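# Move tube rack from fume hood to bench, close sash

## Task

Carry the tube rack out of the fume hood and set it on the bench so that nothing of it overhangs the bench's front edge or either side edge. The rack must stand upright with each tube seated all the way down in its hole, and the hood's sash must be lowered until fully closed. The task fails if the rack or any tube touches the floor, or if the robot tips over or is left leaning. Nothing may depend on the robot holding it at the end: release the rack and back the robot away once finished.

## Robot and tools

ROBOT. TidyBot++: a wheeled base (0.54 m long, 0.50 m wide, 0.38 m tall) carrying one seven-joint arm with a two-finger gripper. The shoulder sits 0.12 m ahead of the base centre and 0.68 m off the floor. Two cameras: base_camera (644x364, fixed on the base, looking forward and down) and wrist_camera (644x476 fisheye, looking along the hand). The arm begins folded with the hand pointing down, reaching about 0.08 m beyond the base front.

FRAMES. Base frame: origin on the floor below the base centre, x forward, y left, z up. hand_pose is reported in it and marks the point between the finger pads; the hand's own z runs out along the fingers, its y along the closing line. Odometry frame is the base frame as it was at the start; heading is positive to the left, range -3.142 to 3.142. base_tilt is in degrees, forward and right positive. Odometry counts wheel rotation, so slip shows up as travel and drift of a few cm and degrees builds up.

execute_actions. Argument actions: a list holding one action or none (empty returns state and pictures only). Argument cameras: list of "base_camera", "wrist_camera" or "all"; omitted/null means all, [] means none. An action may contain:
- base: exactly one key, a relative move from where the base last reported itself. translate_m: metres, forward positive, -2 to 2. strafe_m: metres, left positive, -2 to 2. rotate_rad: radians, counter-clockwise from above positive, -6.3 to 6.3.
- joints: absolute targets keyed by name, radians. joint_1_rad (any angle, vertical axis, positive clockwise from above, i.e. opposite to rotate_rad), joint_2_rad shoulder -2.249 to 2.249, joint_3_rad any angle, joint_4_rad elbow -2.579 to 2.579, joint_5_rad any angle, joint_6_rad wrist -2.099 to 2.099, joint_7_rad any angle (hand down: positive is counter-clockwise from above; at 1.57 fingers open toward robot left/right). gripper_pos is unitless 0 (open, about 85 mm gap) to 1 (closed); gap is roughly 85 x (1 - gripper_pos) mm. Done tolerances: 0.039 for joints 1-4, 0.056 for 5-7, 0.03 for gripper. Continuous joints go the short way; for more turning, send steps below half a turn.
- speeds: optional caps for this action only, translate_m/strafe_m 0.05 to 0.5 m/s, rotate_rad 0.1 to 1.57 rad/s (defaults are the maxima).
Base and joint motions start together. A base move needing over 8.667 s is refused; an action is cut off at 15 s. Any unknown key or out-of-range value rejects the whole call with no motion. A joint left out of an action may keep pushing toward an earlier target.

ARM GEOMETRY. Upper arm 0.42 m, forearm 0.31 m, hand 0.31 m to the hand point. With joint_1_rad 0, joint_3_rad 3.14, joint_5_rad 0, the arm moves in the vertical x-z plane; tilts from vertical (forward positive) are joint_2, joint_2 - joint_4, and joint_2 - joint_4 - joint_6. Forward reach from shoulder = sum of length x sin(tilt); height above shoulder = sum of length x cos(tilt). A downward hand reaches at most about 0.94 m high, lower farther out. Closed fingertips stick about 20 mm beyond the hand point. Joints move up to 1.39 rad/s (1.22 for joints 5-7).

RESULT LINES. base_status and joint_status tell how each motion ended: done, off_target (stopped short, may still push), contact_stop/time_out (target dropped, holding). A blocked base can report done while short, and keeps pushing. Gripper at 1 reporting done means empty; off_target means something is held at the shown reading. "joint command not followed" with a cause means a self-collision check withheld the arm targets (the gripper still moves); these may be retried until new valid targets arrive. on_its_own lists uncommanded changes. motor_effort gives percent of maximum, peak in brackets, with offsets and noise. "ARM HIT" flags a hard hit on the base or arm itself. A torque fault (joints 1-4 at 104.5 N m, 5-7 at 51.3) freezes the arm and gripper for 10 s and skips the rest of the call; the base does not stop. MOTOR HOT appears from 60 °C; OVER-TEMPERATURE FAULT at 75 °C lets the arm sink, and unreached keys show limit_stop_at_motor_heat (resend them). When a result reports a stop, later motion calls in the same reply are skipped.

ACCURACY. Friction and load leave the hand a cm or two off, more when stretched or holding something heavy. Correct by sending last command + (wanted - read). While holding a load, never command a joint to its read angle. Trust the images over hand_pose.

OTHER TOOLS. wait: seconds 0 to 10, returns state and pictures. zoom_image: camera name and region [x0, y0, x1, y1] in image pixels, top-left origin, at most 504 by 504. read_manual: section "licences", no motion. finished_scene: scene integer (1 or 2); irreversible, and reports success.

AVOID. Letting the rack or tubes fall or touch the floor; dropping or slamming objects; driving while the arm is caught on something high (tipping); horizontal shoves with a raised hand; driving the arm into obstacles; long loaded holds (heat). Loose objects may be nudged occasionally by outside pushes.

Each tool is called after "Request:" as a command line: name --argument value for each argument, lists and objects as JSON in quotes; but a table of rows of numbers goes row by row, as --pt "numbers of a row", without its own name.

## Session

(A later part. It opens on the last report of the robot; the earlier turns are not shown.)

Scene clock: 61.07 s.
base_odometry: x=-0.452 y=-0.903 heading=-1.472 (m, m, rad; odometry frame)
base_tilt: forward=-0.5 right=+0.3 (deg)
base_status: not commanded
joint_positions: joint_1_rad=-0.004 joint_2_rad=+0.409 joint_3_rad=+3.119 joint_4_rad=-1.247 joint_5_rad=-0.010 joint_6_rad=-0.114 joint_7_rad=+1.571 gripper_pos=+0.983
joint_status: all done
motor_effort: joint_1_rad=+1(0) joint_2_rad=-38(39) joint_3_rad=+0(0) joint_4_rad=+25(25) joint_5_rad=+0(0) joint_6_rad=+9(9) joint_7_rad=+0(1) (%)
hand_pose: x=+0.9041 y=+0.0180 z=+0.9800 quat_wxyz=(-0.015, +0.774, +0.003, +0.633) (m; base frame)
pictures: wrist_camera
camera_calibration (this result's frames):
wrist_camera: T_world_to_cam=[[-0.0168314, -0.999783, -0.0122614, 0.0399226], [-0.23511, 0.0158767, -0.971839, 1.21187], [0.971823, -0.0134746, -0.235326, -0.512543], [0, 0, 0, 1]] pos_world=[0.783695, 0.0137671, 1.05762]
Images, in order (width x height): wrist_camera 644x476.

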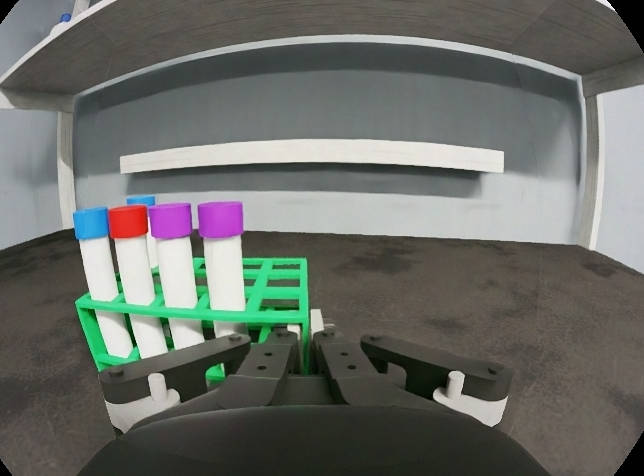

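Request:
execute_actions --actions '[{"joints":{"joint_4_rad":-1.285,"joint_6_rad":-0.04}}]' --cameras '[]'

Scene clock: 61.90 s.
base_odometry: x=-0.452 y=-0.903 heading=-1.472 (m, m, rad; odometry frame)
base_tilt: forward=-0.5 right=+0.3 (deg)
base_status: not commanded
joint_positions: joint_1_rad=-0.004 joint_2_rad=+0.407 joint_3_rad=+3.119 joint_4_rad=-1.270 joint_5_rad=-0.010 joint_6_rad=-0.072 joint_7_rad=+1.571 gripper_pos=+0.983
joint_status: all done
motor_effort: joint_1_rad=+0(0) joint_2_rad=-37(38) joint_3_rad=+0(0) joint_4_rad=+23(26) joint_5_rad=+0(0) joint_6_rad=+8(10) joint_7_rad=+1(1) (%)
hand_pose: x=+0.9039 y=+0.0179 z=+0.9800 quat_wxyz=(-0.015, +0.767, +0.003, +0.641) (m; base frame)
pictures: none
No camera images: the call's "cameras" was empty. Leave "cameras" out to get every camera's image.

Contact. Release and back off.

Request:
execute_actions --actions '[{"joints":{"gripper_pos":0.85}}]' --cameras '["wrist_camera"]'

Request:
execute_actions --actions '[{"base":{"translate_m":-0.12},"speeds":{"translate_m":0.08}}]' --cameras '["wrist_camera"]'

Request:
zoom_image --camera "wrist_camera" --region '[140, 170, 360, 350]'

Scene clock: 62.67 s.
base_odometry: x=-0.452 y=-0.903 heading=-1.472 (m, m, rad; odometry frame)
base_tilt: forward=-0.5 right=+0.3 (deg)
base_status: not commanded
joint_positions: joint_1_rad=-0.004 joint_2_rad=+0.407 joint_3_rad=+3.119 joint_4_rad=-1.271 joint_5_rad=-0.010 joint_6_rad=-0.072 joint_7_rad=+1.571 gripper_pos=+0.850
joint_status: all done
motor_effort: joint_1_rad=+0(1) joint_2_rad=-37(37) joint_3_rad=+1(0) joint_4_rad=+24(24) joint_5_rad=+0(0) joint_6_rad=+9(9) joint_7_rad=+1(0) (%)
hand_pose: x=+0.9039 y=+0.0179 z=+0.9796 quat_wxyz=(-0.015, +0.767, +0.003, +0.641) (m; base frame)
pictures: wrist_camera
camera_calibration (this result's frames):
wrist_camera: T_world_to_cam=[[-0.017168, -0.999768, -0.0130038, 0.0408347], [-0.215584, 0.0164012, -0.976348, 1.19818], [0.976334, -0.0139586, -0.215816, -0.535593], [0, 0, 0, 1]] pos_world=[0.781928, 0.0136975, 1.05479]
Images, in order (width x height): wrist_camera 644x476.

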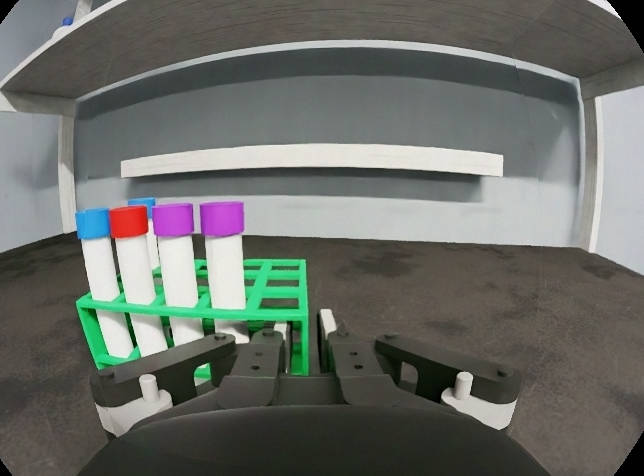

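Scene clock: 64.63 s.
base_odometry: x=-0.464 y=-0.784 heading=-1.472 (m, m, rad; odometry frame)
base_tilt: forward=-0.5 right=+0.3 (deg)
base_status: done
joint_positions: joint_1_rad=-0.004 joint_2_rad=+0.405 joint_3_rad=+3.119 joint_4_rad=-1.272 joint_5_rad=-0.010 joint_6_rad=-0.072 joint_7_rad=+1.571 gripper_pos=+0.850
joint_status: not commanded
motor_effort: joint_1_rad=+1(1) joint_2_rad=-36(41) joint_3_rad=+1(1) joint_4_rad=+24(25) joint_5_rad=+0(0) joint_6_rad=+8(9) joint_7_rad=+1(1) (%)
hand_pose: x=+0.9031 y=+0.0179 z=+0.9806 quat_wxyz=(-0.015, +0.767, +0.003, +0.641) (m; base frame)
pictures: wrist_camera
camera_calibration (this result's frames):
wrist_camera: T_world_to_cam=[[-0.0171487, -0.999768, -0.0130069, 0.0408204], [-0.21446, 0.016384, -0.976595, 1.19817], [0.976582, -0.0139579, -0.214691, -0.536001], [0, 0, 0, 1]] pos_world=[0.781109, 0.0136986, 1.05559]
Images, in order (width x height): wrist_camera 644x476.

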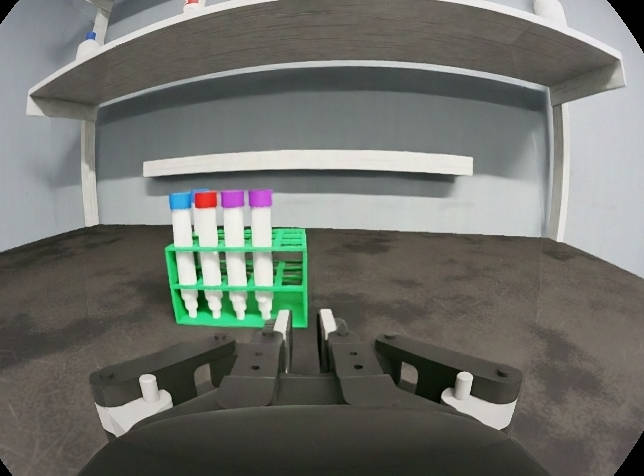

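Region (140, 170, 360, 350) of wrist_camera's 644x476 image, scaled by 2.291; it fills the top 412 rows of this view, and the rest is white.

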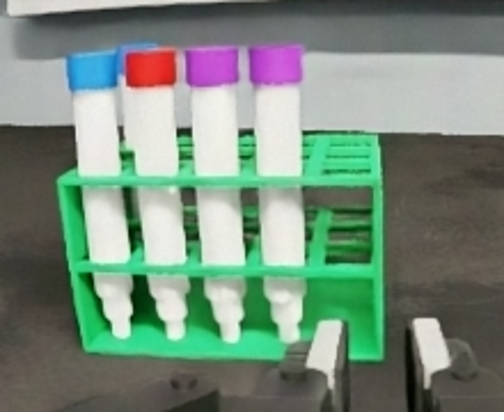

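Request:
execute_actions --actions '[{"base":{"translate_m":-1.0},"joints":{"gripper_pos":1.0}}]' --cameras '[]'

Request:
execute_actions --actions '[{"base":{"rotate_rad":-1.74},"joints":{"joint_2_rad":0.205,"joint_3_rad":3.15,"joint_4_rad":-0.32,"joint_6_rad":-0.935}}]' --cameras '[]'

Request:
execute_actions --actions '[{"base":{"translate_m":0.5}}]'

Scene clock: 68.70 s.
base_odometry: x=-0.565 y=+0.211 heading=-1.471 (m, m, rad; odometry frame)
base_tilt: forward=-0.5 right=+0.3 (deg)
base_status: done
joint_positions: joint_1_rad=-0.004 joint_2_rad=+0.403 joint_3_rad=+3.119 joint_4_rad=-1.275 joint_5_rad=-0.010 joint_6_rad=-0.071 joint_7_rad=+1.571 gripper_pos=+0.999
joint_status: all done
motor_effort: joint_1_rad=+1(0) joint_2_rad=-34(40) joint_3_rad=+1(0) joint_4_rad=+23(25) joint_5_rad=+0(0) joint_6_rad=+8(9) joint_7_rad=+1(1) (%)
hand_pose: x=+0.9026 y=+0.0179 z=+0.9802 quat_wxyz=(-0.015, +0.767, +0.003, +0.641) (m; base frame)
pictures: none
No camera images: the call's "cameras" was empty. Leave "cameras" out to get every camera's image.

Scene clock: 71.30 s.
base_odometry: x=-0.565 y=+0.211 heading=+3.073 (m, m, rad; odometry frame)
base_tilt: forward=-0.5 right=+0.3 (deg)
base_status: done
joint_positions: joint_1_rad=+0.013 joint_2_rad=+0.203 joint_3_rad=+3.139 joint_4_rad=-0.323 joint_5_rad=-0.010 joint_6_rad=-0.899 joint_7_rad=+1.571 gripper_pos=+0.999
joint_status: all done
motor_effort: joint_1_rad=+1(5) joint_2_rad=-22(42) joint_3_rad=+1(2) joint_4_rad=+15(25) joint_5_rad=+0(2) joint_6_rad=+8(9) joint_7_rad=+1(0) (%)
hand_pose: x=+0.6699 y=-0.0024 z=+1.4108 quat_wxyz=(-0.001, +0.654, -0.003, +0.757) (m; base frame)
pictures: none
No camera images: the call's "cameras" was empty. Leave "cameras" out to get every camera's image.

Scene clock: 73.67 s.
base_odometry: x=-1.064 y=+0.246 heading=+3.072 (m, m, rad; odometry frame)
base_tilt: forward=-0.5 right=+0.3 (deg)
base_status: done
joint_positions: joint_1_rad=+0.013 joint_2_rad=+0.213 joint_3_rad=+3.139 joint_4_rad=-0.323 joint_5_rad=-0.010 joint_6_rad=-0.903 joint_7_rad=+1.571 gripper_pos=+0.999
joint_status: not commanded
motor_effort: joint_1_rad=+0(1) joint_2_rad=-21(27) joint_3_rad=+1(1) joint_4_rad=+14(17) joint_5_rad=+0(0) joint_6_rad=+8(9) joint_7_rad=+1(1) (%)
hand_pose: x=+0.6772 y=-0.0024 z=+1.4043 quat_wxyz=(-0.001, +0.659, -0.003, +0.752) (m; base frame)
pictures: base_camera, wrist_camera
camera_calibration (this result's frames):
wrist_camera: T_world_to_cam=[[-0.041802, -0.99905, -0.0123164, 0.0378909], [0.093732, 0.00835154, -0.995562, 1.38175], [0.99472, -0.0427709, 0.0932938, -0.669469], [0, 0, 0, 1]] pos_world=[0.538003, -0.0023186, 1.43854]
Images, in order (width x height): base_camera 644x364, wrist_camera 644x476.

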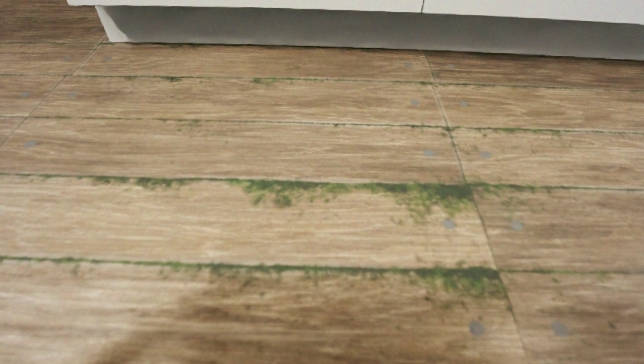

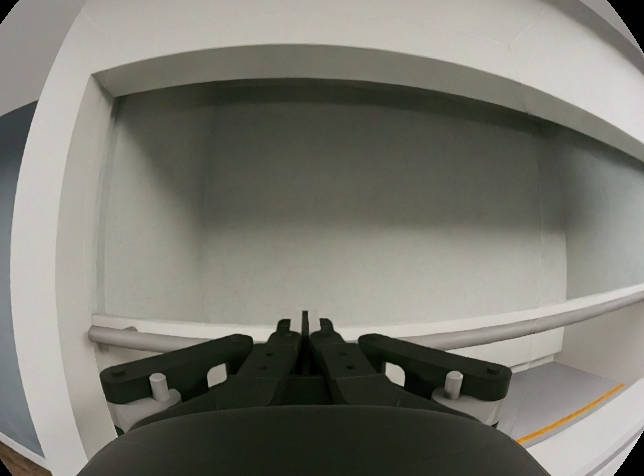

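Request:
execute_actions --actions '[{"base":{"translate_m":0.2},"speeds":{"translate_m":0.2}}]'

Request:
execute_actions --actions '[{"joints":{"joint_6_rad":-1.1}}]' --cameras '["wrist_camera"]'

Scene clock: 75.70 s.
base_odometry: x=-1.263 y=+0.260 heading=+3.072 (m, m, rad; odometry frame)
base_tilt: forward=-0.5 right=+0.3 (deg)
base_status: done
joint_positions: joint_1_rad=+0.013 joint_2_rad=+0.208 joint_3_rad=+3.139 joint_4_rad=-0.323 joint_5_rad=-0.010 joint_6_rad=-0.903 joint_7_rad=+1.571 gripper_pos=+0.999
joint_status: not commanded
motor_effort: joint_1_rad=+0(0) joint_2_rad=-21(26) joint_3_rad=+1(1) joint_4_rad=+15(16) joint_5_rad=+0(0) joint_6_rad=+8(9) joint_7_rad=+1(1) (%)
hand_pose: x=+0.6736 y=-0.0024 z=+1.4069 quat_wxyz=(-0.001, +0.657, -0.003, +0.754) (m; base frame)
pictures: base_camera, wrist_camera
camera_calibration (this result's frames):
wrist_camera: T_world_to_cam=[[-0.0417424, -0.999051, -0.012444, 0.0379618], [0.0983155, 0.00828727, -0.995121, 1.38102], [0.994279, -0.0427622, 0.0978762, -0.672326], [0, 0, 0, 1]] pos_world=[0.534289, -0.00226916, 1.44056]
Images, in order (width x height): base_camera 644x364, wrist_camera 644x476.

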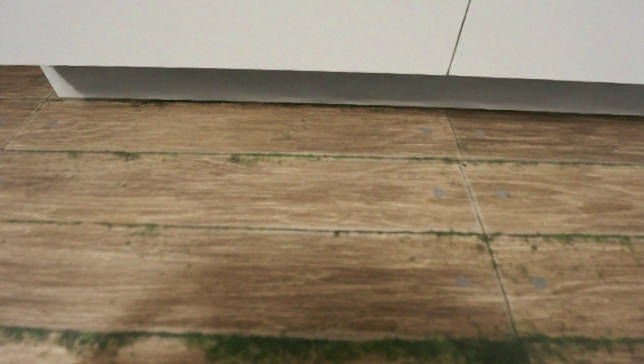

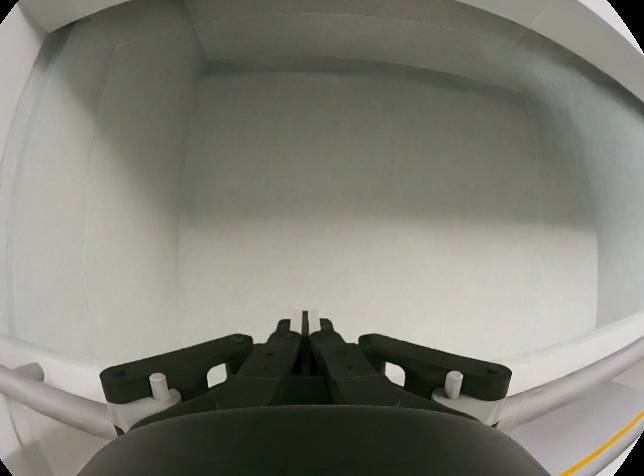

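Scene clock: 76.33 s.
base_odometry: x=-1.263 y=+0.260 heading=+3.072 (m, m, rad; odometry frame)
base_tilt: forward=-0.5 right=+0.3 (deg)
base_status: not commanded
joint_positions: joint_1_rad=+0.013 joint_2_rad=+0.208 joint_3_rad=+3.139 joint_4_rad=-0.320 joint_5_rad=-0.010 joint_6_rad=-1.064 joint_7_rad=+1.571 gripper_pos=+0.999
joint_status: all done
motor_effort: joint_1_rad=+0(1) joint_2_rad=-22(25) joint_3_rad=+1(1) joint_4_rad=+14(17) joint_5_rad=+0(0) joint_6_rad=+8(9) joint_7_rad=+1(1) (%)
hand_pose: x=+0.6752 y=-0.0021 z=+1.3588 quat_wxyz=(-0.001, +0.714, -0.003, +0.700) (m; base frame)
pictures: wrist_camera
camera_calibration (this result's frames):
wrist_camera: T_world_to_cam=[[-0.0422785, -0.999087, -0.00606851, 0.0294243], [-0.0584129, 0.00853533, -0.998256, 1.44307], [0.997397, -0.0418503, -0.0587204, -0.458549], [0, 0, 0, 1]] pos_world=[0.542893, -0.00211004, 1.41381]
Images, in order (width x height): wrist_camera 644x476.

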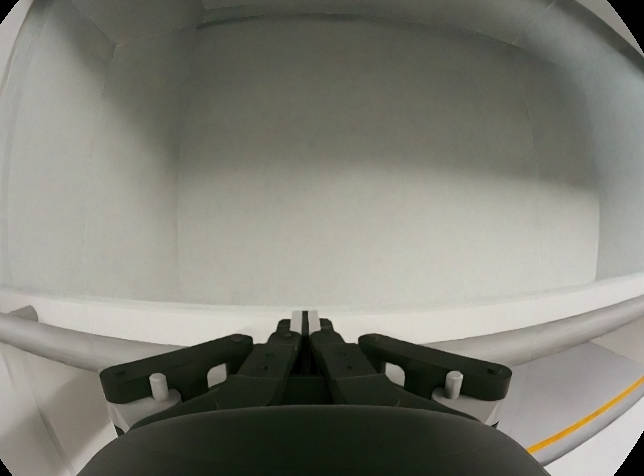

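Request:
execute_actions --actions '[{"base":{"translate_m":0.017},"speeds":{"translate_m":0.05}}]' --cameras '[]'

Request:
execute_actions --actions '[{"joints":{"joint_2_rad":0.32,"joint_4_rad":-0.525,"joint_6_rad":-1.40}}]' --cameras '["wrist_camera"]'

Scene clock: 77.63 s.
base_odometry: x=-1.280 y=+0.261 heading=+3.071 (m, m, rad; odometry frame)
base_tilt: forward=-0.5 right=+0.3 (deg)
base_status: done
joint_positions: joint_1_rad=+0.013 joint_2_rad=+0.207 joint_3_rad=+3.139 joint_4_rad=-0.320 joint_5_rad=-0.010 joint_6_rad=-1.065 joint_7_rad=+1.571 gripper_pos=+0.999
joint_status: not commanded
motor_effort: joint_1_rad=+1(1) joint_2_rad=-21(26) joint_3_rad=+1(1) joint_4_rad=+15(16) joint_5_rad=+0(0) joint_6_rad=+8(8) joint_7_rad=+1(1) (%)
hand_pose: x=+0.6746 y=-0.0021 z=+1.3591 quat_wxyz=(-0.001, +0.714, -0.003, +0.700) (m; base frame)
pictures: none
No camera images: the call's "cameras" was empty. Leave "cameras" out to get every camera's image.

Scene clock: 79.73 s.
base_odometry: x=-1.280 y=+0.261 heading=+3.071 (m, m, rad; odometry frame)
base_tilt: forward=-0.5 right=+0.3 (deg)
base_status: not commanded
joint_positions: joint_1_rad=+0.013 joint_2_rad=+0.212 joint_3_rad=+3.139 joint_4_rad=-0.442 joint_5_rad=-0.010 joint_6_rad=-1.301 joint_7_rad=+1.571 gripper_pos=+0.999
joint_status: joint_2_rad off_target (ended at +0.212, target +0.320); joint_4_rad off_target (ended at -0.442, target -0.525); joint_6_rad off_target (ended at -1.301, target -1.400)
motor_effort: joint_1_rad=+1(2) joint_2_rad=-7(23) joint_3_rad=+1(1) joint_4_rad=+3(15) joint_5_rad=+0(0) joint_6_rad=-1(27) joint_7_rad=+1(1) (%)
hand_pose: x=+0.6872 y=-0.0019 z=+1.2261 quat_wxyz=(-0.002, +0.829, -0.003, +0.559) (m; base frame)
pictures: wrist_camera
camera_calibration (this result's frames):
wrist_camera: T_world_to_cam=[[-0.0404683, -0.999154, 0.00732311, 0.011688], [-0.40984, 0.00991446, -0.912104, 1.44714], [0.91126, -0.0399126, -0.409894, 0.0114737], [0, 0, 0, 1]] pos_world=[0.583111, -0.00221153, 1.32456]
Images, in order (width x height): wrist_camera 644x476.

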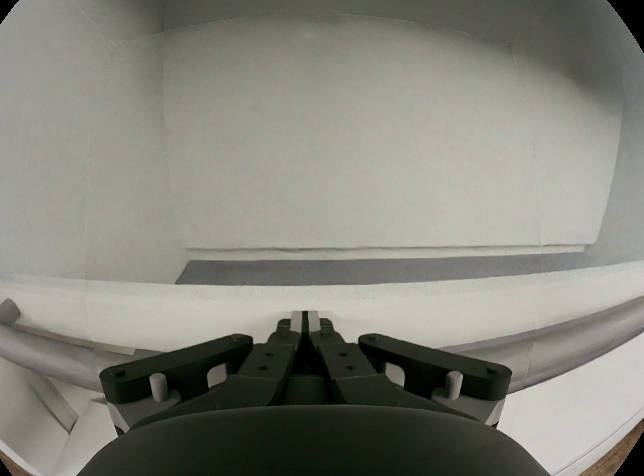

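Request:
execute_actions --actions '[{"joints":{"joint_2_rad":0.10,"joint_4_rad":-1.01,"joint_6_rad":-1.10}}]' --cameras '["wrist_camera"]'

Scene clock: 82.30 s.
base_odometry: x=-1.280 y=+0.261 heading=+3.071 (m, m, rad; odometry frame)
base_tilt: forward=-0.5 right=+0.3 (deg)
base_status: not commanded
joint_positions: joint_1_rad=+0.013 joint_2_rad=+0.045 joint_3_rad=+3.139 joint_4_rad=-0.896 joint_5_rad=-0.010 joint_6_rad=-0.954 joint_7_rad=+1.571 gripper_pos=+0.999
joint_status: joint_2_rad off_target (ended at +0.045, target +0.100); joint_4_rad off_target (ended at -0.896, target -1.010); joint_6_rad off_target (ended at -0.954, target -1.100)
motor_effort: joint_1_rad=-1(1) joint_2_rad=-7(8) joint_3_rad=-1(0) joint_4_rad=+0(9) joint_5_rad=-1(1) joint_6_rad=-9(20) joint_7_rad=+1(1) (%)
hand_pose: x=+0.6871 y=-0.0021 z=+1.1883 quat_wxyz=(-0.002, +0.812, -0.004, +0.584) (m; base frame)
pictures: wrist_camera
camera_calibration (this result's frames):
wrist_camera: T_world_to_cam=[[-0.0432964, -0.999057, 0.00338572, 0.0183802], [-0.354201, 0.0121812, -0.93509, 1.40168], [0.934166, -0.0416853, -0.354394, -0.0855676], [0, 0, 0, 1]] pos_world=[0.577205, -0.00227813, 1.28031]
Images, in order (width x height): wrist_camera 644x476.

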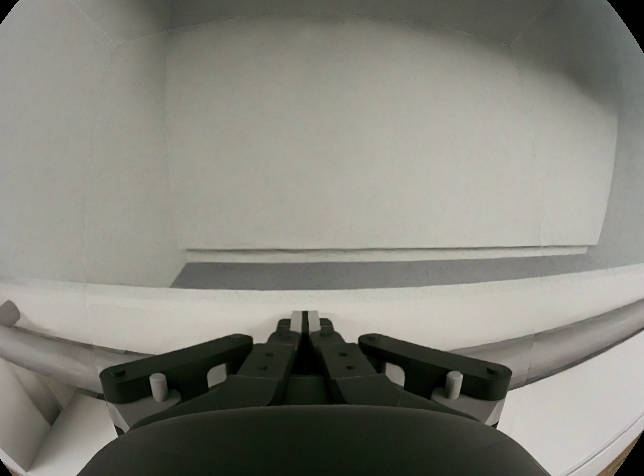

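Request:
execute_actions --actions '[{"joints":{"joint_2_rad":0.03,"joint_4_rad":-1.485,"joint_6_rad":-0.765}}]' --cameras '["wrist_camera"]'

Scene clock: 84.87 s.
base_odometry: x=-1.280 y=+0.261 heading=+3.071 (m, m, rad; odometry frame)
base_tilt: forward=-0.5 right=+0.3 (deg)
base_status: not commanded
joint_positions: joint_1_rad=+0.013 joint_2_rad=-0.053 joint_3_rad=+3.139 joint_4_rad=-1.380 joint_5_rad=-0.010 joint_6_rad=-0.640 joint_7_rad=+1.571 gripper_pos=+0.999
joint_status: joint_2_rad off_target (ended at -0.053, target +0.030); joint_4_rad off_target (ended at -1.380, target -1.485); joint_6_rad off_target (ended at -0.640, target -0.765)
motor_effort: joint_1_rad=-1(2) joint_2_rad=-7(7) joint_3_rad=-1(2) joint_4_rad=+5(15) joint_5_rad=-1(2) joint_6_rad=-5(22) joint_7_rad=+1(1) (%)
hand_pose: x=+0.6887 y=-0.0027 z=+1.0579 quat_wxyz=(-0.002, +0.832, -0.006, +0.554) (m; base frame)
pictures: wrist_camera
camera_calibration (this result's frames):
wrist_camera: T_world_to_cam=[[-0.0459479, -0.998933, 0.00474253, 0.0186629], [-0.420572, 0.0150383, -0.907134, 1.29651], [0.906095, -0.0436755, -0.420814, -0.0437895], [0, 0, 0, 1]] pos_world=[0.58581, -0.0027668, 1.15759]
Images, in order (width x height): wrist_camera 644x476.

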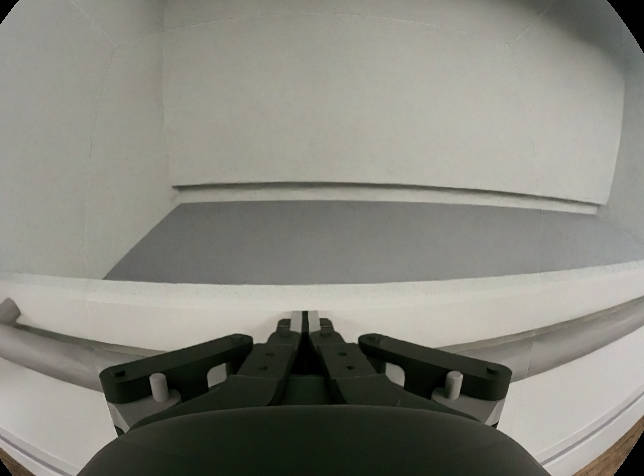

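Request:
execute_actions --actions '[{"joints":{"joint_2_rad":0.0,"joint_4_rad":-1.77,"joint_6_rad":-0.51}}]' --cameras '["wrist_camera"]'

Scene clock: 87.27 s.
base_odometry: x=-1.280 y=+0.261 heading=+3.071 (m, m, rad; odometry frame)
base_tilt: forward=-0.5 right=+0.3 (deg)
base_status: not commanded
joint_positions: joint_1_rad=+0.013 joint_2_rad=-0.096 joint_3_rad=+3.139 joint_4_rad=-1.608 joint_5_rad=-0.010 joint_6_rad=-0.375 joint_7_rad=+1.571 gripper_pos=+0.999
joint_status: joint_2_rad off_target (ended at -0.096, target +0.000); joint_4_rad off_target (ended at -1.608, target -1.770); joint_6_rad off_target (ended at -0.375, target -0.510)
motor_effort: joint_1_rad=-1(2) joint_2_rad=-4(7) joint_3_rad=-2(3) joint_4_rad=-5(13) joint_5_rad=-1(1) joint_6_rad=-13(17) joint_7_rad=+1(1) (%)
hand_pose: x=+0.6884 y=-0.0035 z=+1.0227 quat_wxyz=(-0.001, +0.809, -0.007, +0.587) (m; base frame)
pictures: wrist_camera
camera_calibration (this result's frames):
wrist_camera: T_world_to_cam=[[-0.0490162, -0.998797, 0.00145202, 0.0235018], [-0.346102, 0.0156213, -0.938067, 1.24481], [0.936915, -0.046483, -0.346452, -0.155585], [0, 0, 0, 1]] pos_world=[0.577756, -0.00320422, 1.11378]
Images, in order (width x height): wrist_camera 644x476.

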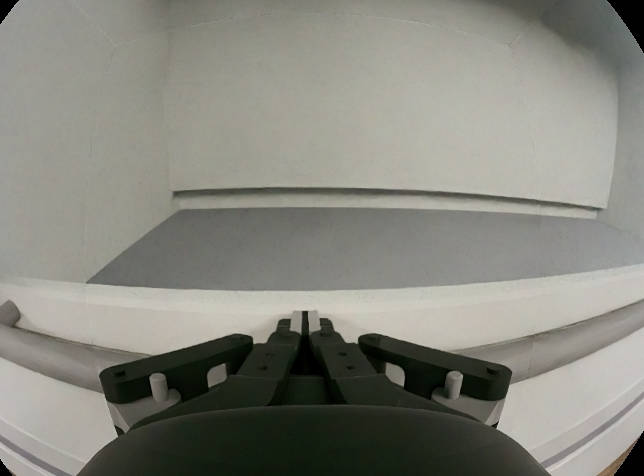

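Request:
execute_actions --actions '[]'

Scene clock: 87.63 s.
base_odometry: x=-1.280 y=+0.261 heading=+3.071 (m, m, rad; odometry frame)
base_tilt: forward=-0.5 right=+0.3 (deg)
base_status: not commanded
joint_positions: joint_1_rad=+0.013 joint_2_rad=-0.096 joint_3_rad=+3.139 joint_4_rad=-1.608 joint_5_rad=-0.010 joint_6_rad=-0.375 joint_7_rad=+1.571 gripper_pos=+0.999
joint_status: joint_2_rad off_target (ended at -0.096, target +0.000); joint_4_rad off_target (ended at -1.608, target -1.770); joint_6_rad off_target (ended at -0.375, target -0.510)
motor_effort: joint_1_rad=-2(2) joint_2_rad=-5(7) joint_3_rad=-2(3) joint_4_rad=-5(13) joint_5_rad=-1(1) joint_6_rad=-13(17) joint_7_rad=+1(1) (%)
hand_pose: x=+0.6884 y=-0.0035 z=+1.0227 quat_wxyz=(-0.001, +0.809, -0.007, +0.587) (m; base frame)
pictures: base_camera, wrist_camera
camera_calibration (this result's frames):
wrist_camera: T_world_to_cam=[[-0.0490161, -0.998797, 0.001452, 0.0235018], [-0.346102, 0.0156213, -0.938067, 1.24481], [0.936915, -0.0464829, -0.346452, -0.155585], [0, 0, 0, 1]] pos_world=[0.577756, -0.00320416, 1.11378]
Images, in order (width x height): base_camera 644x364, wrist_camera 644x476.

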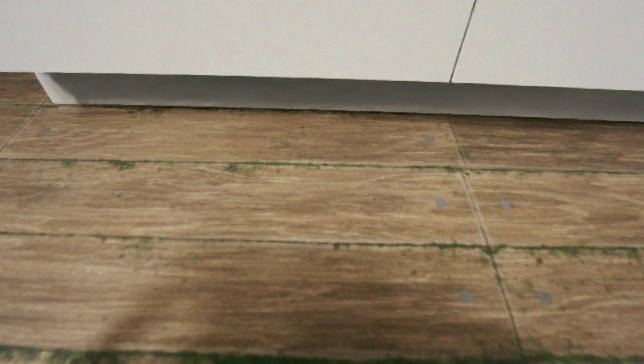

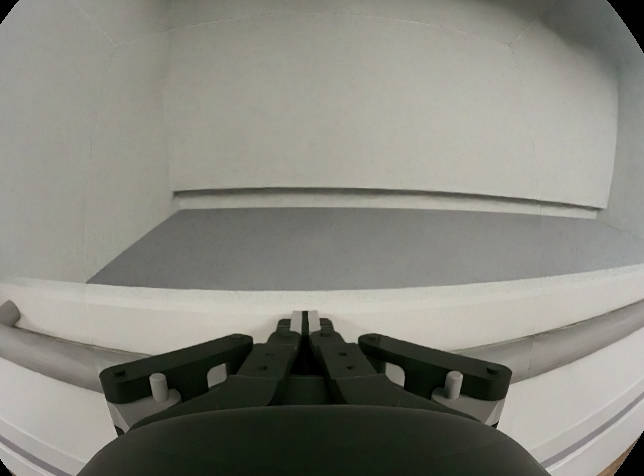

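Request:
execute_actions --actions '[{"joints": {"joint_2_rad": 0.04, "joint_4_rad": -1.86, "joint_6_rad": -0.62}}]' --cameras '["wrist_camera"]'

Scene clock: 88.63 s.
base_odometry: x=-1.280 y=+0.261 heading=+3.071 (m, m, rad; odometry frame)
base_tilt: forward=-0.5 right=+0.3 (deg)
base_status: not commanded
joint_positions: joint_1_rad=+0.013 joint_2_rad=-0.092 joint_3_rad=+3.139 joint_4_rad=-1.621 joint_5_rad=-0.010 joint_6_rad=-0.375 joint_7_rad=+1.571 gripper_pos=+0.999
joint_status: joint_2_rad off_target (ended at -0.092, target +0.040); joint_4_rad off_target (ended at -1.621, target -1.860); joint_6_rad off_target (ended at -0.375, target -0.620)
motor_effort: joint_1_rad=-2(3) joint_2_rad=+4(5) joint_3_rad=-2(2) joint_4_rad=-23(25) joint_5_rad=-1(1) joint_6_rad=-26(28) joint_7_rad=+1(1) (%)
hand_pose: x=+0.6884 y=-0.0035 z=+1.0124 quat_wxyz=(-0.001, +0.814, -0.007, +0.580) (m; base frame)
pictures: wrist_camera
camera_calibration (this result's frames):
wrist_camera: T_world_to_cam=[[-0.0489867, -0.998797, 0.00211131, 0.0228254], [-0.362394, 0.015804, -0.931891, 1.24011], [0.930737, -0.0464154, -0.362732, -0.13847], [0, 0, 0, 1]] pos_world=[0.579407, -0.00322791, 1.10538]
Images, in order (width x height): wrist_camera 644x476.

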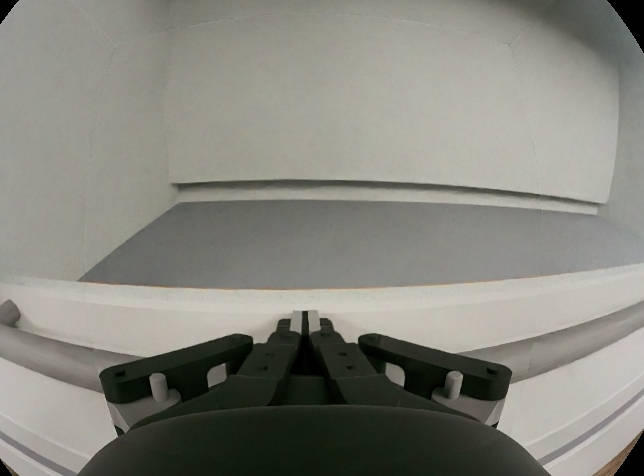

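Request:
execute_actions --actions '[{"joints": {"joint_2_rad": 0.06, "joint_4_rad": -1.90, "joint_6_rad": -0.66}}]' --cameras '["wrist_camera"]'

Scene clock: 89.47 s.
base_odometry: x=-1.280 y=+0.261 heading=+3.071 (m, m, rad; odometry frame)
base_tilt: forward=-0.5 right=+0.3 (deg)
base_status: not commanded
joint_positions: joint_1_rad=+0.013 joint_2_rad=-0.092 joint_3_rad=+3.139 joint_4_rad=-1.621 joint_5_rad=-0.010 joint_6_rad=-0.375 joint_7_rad=+1.571 gripper_pos=+0.999
joint_status: joint_2_rad off_target (ended at -0.092, target +0.060); joint_4_rad off_target (ended at -1.621, target -1.900); joint_6_rad off_target (ended at -0.375, target -0.660)
motor_effort: joint_1_rad=-2(3) joint_2_rad=+7(7) joint_3_rad=-2(2) joint_4_rad=-28(28) joint_5_rad=-1(1) joint_6_rad=-30(30) joint_7_rad=+0(1) (%)
hand_pose: x=+0.6884 y=-0.0035 z=+1.0121 quat_wxyz=(-0.001, +0.815, -0.007, +0.580) (m; base frame)
pictures: wrist_camera
camera_calibration (this result's frames):
wrist_camera: T_world_to_cam=[[-0.048988, -0.998797, 0.00212797, 0.0228072], [-0.362801, 0.0158092, -0.931732, 1.23997], [0.930578, -0.0464157, -0.363139, -0.138009], [0, 0, 0, 1]] pos_world=[0.579409, -0.00322903, 1.10516]
Images, in order (width x height): wrist_camera 644x476.

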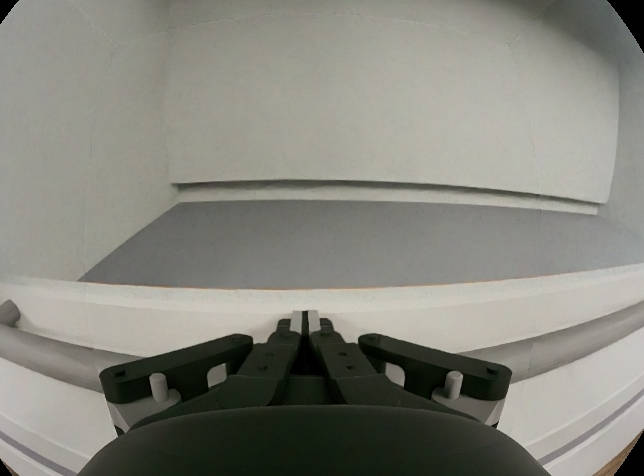

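Bottomed out. Releasing.

Request:
execute_actions --actions '[{"joints": {"joint_2_rad": -0.12, "joint_4_rad": -1.52, "joint_6_rad": -0.33}}]' --cameras '[]'

Request:
execute_actions --actions '[{"base": {"translate_m": -0.5}}]' --cameras '["wrist_camera"]'

Scene clock: 91.33 s.
base_odometry: x=-1.280 y=+0.261 heading=+3.071 (m, m, rad; odometry frame)
base_tilt: forward=-0.5 right=+0.3 (deg)
base_status: not commanded
joint_positions: joint_1_rad=+0.009 joint_2_rad=-0.109 joint_3_rad=+3.139 joint_4_rad=-1.531 joint_5_rad=-0.010 joint_6_rad=-0.362 joint_7_rad=+1.571 gripper_pos=+0.999
joint_status: all done
motor_effort: joint_1_rad=+0(2) joint_2_rad=-18(20) joint_3_rad=+1(2) joint_4_rad=+23(28) joint_5_rad=+0(1) joint_6_rad=+8(30) joint_7_rad=+1(1) (%)
hand_pose: x=+0.6885 y=-0.0009 z=+1.0807 quat_wxyz=(-0.002, +0.778, -0.005, +0.628) (m; base frame)
pictures: none
No camera images: the call's "cameras" was empty. Leave "cameras" out to get every camera's image.

Scene clock: 93.80 s.
base_odometry: x=-0.781 y=+0.226 heading=+3.070 (m, m, rad; odometry frame)
base_tilt: forward=-0.6 right=+0.3 (deg)
base_status: done
joint_positions: joint_1_rad=+0.008 joint_2_rad=-0.122 joint_3_rad=+3.139 joint_4_rad=-1.529 joint_5_rad=-0.010 joint_6_rad=-0.360 joint_7_rad=+1.571 gripper_pos=+0.999
joint_status: not commanded
motor_effort: joint_1_rad=-1(3) joint_2_rad=-18(23) joint_3_rad=+1(4) joint_4_rad=+24(25) joint_5_rad=+0(0) joint_6_rad=+8(9) joint_7_rad=+1(1) (%)
hand_pose: x=+0.6834 y=-0.0006 z=+1.0896 quat_wxyz=(-0.003, +0.773, -0.005, +0.634) (m; base frame)
pictures: wrist_camera
camera_calibration (this result's frames):
wrist_camera: T_world_to_cam=[[-0.0439528, -0.999029, -0.0030533, 0.027526], [-0.232995, 0.0132226, -0.972388, 1.26591], [0.971484, -0.0420278, -0.23335, -0.274422], [0, 0, 0, 1]] pos_world=[0.562758, -0.000772728, 1.16701]
Images, in order (width x height): wrist_camera 644x476.

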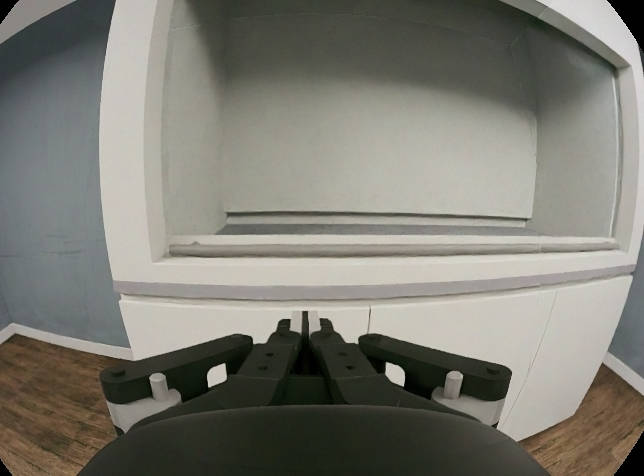

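Request:
execute_actions --actions '[{"joints": {"joint_1_rad": -1.8}}]' --cameras '["wrist_camera"]'

Scene clock: 97.00 s.
base_odometry: x=-0.781 y=+0.226 heading=+3.070 (m, m, rad; odometry frame)
base_tilt: forward=-0.6 right=+0.3 (deg)
base_status: not commanded
joint_positions: joint_1_rad=-1.788 joint_2_rad=-0.122 joint_3_rad=+3.139 joint_4_rad=-1.529 joint_5_rad=-0.010 joint_6_rad=-0.360 joint_7_rad=+1.571 gripper_pos=+0.999
joint_status: all done
motor_effort: joint_1_rad=+0(1) joint_2_rad=-18(18) joint_3_rad=+1(3) joint_4_rad=+23(24) joint_5_rad=+0(0) joint_6_rad=+8(9) joint_7_rad=+1(1) (%)
hand_pose: x=-0.0067 y=+0.5502 z=+1.0896 quat_wxyz=(-0.498, +0.485, +0.602, +0.393) (m; base frame)
pictures: wrist_camera
camera_calibration (this result's frames):
wrist_camera: T_world_to_cam=[[0.983563, 0.180538, -0.00305318, -0.0947485], [0.0392087, -0.230052, -0.972388, 1.23352], [-0.176255, 0.956286, -0.23335, -0.137841], [0, 0, 0, 1]] pos_world=[0.0205311, 0.432696, 1.16701]
Images, in order (width x height): wrist_camera 644x476.

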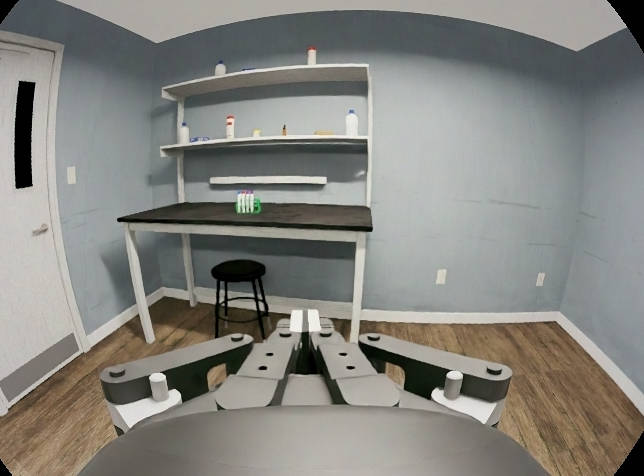

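Request:
zoom_image --camera "wrist_camera" --region '[200, 170, 300, 235]'

Region (200, 170, 300, 235) of wrist_camera's 644x476 image, scaled by 5.040; it fills the top 328 rows of this view, and the rest is white.

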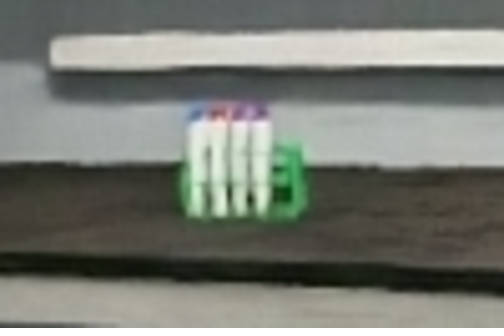

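The rack is upright, the tube tops are level and the sash is shut.

Request:
finished_scene --scene 2

The scene is finished: the task was done.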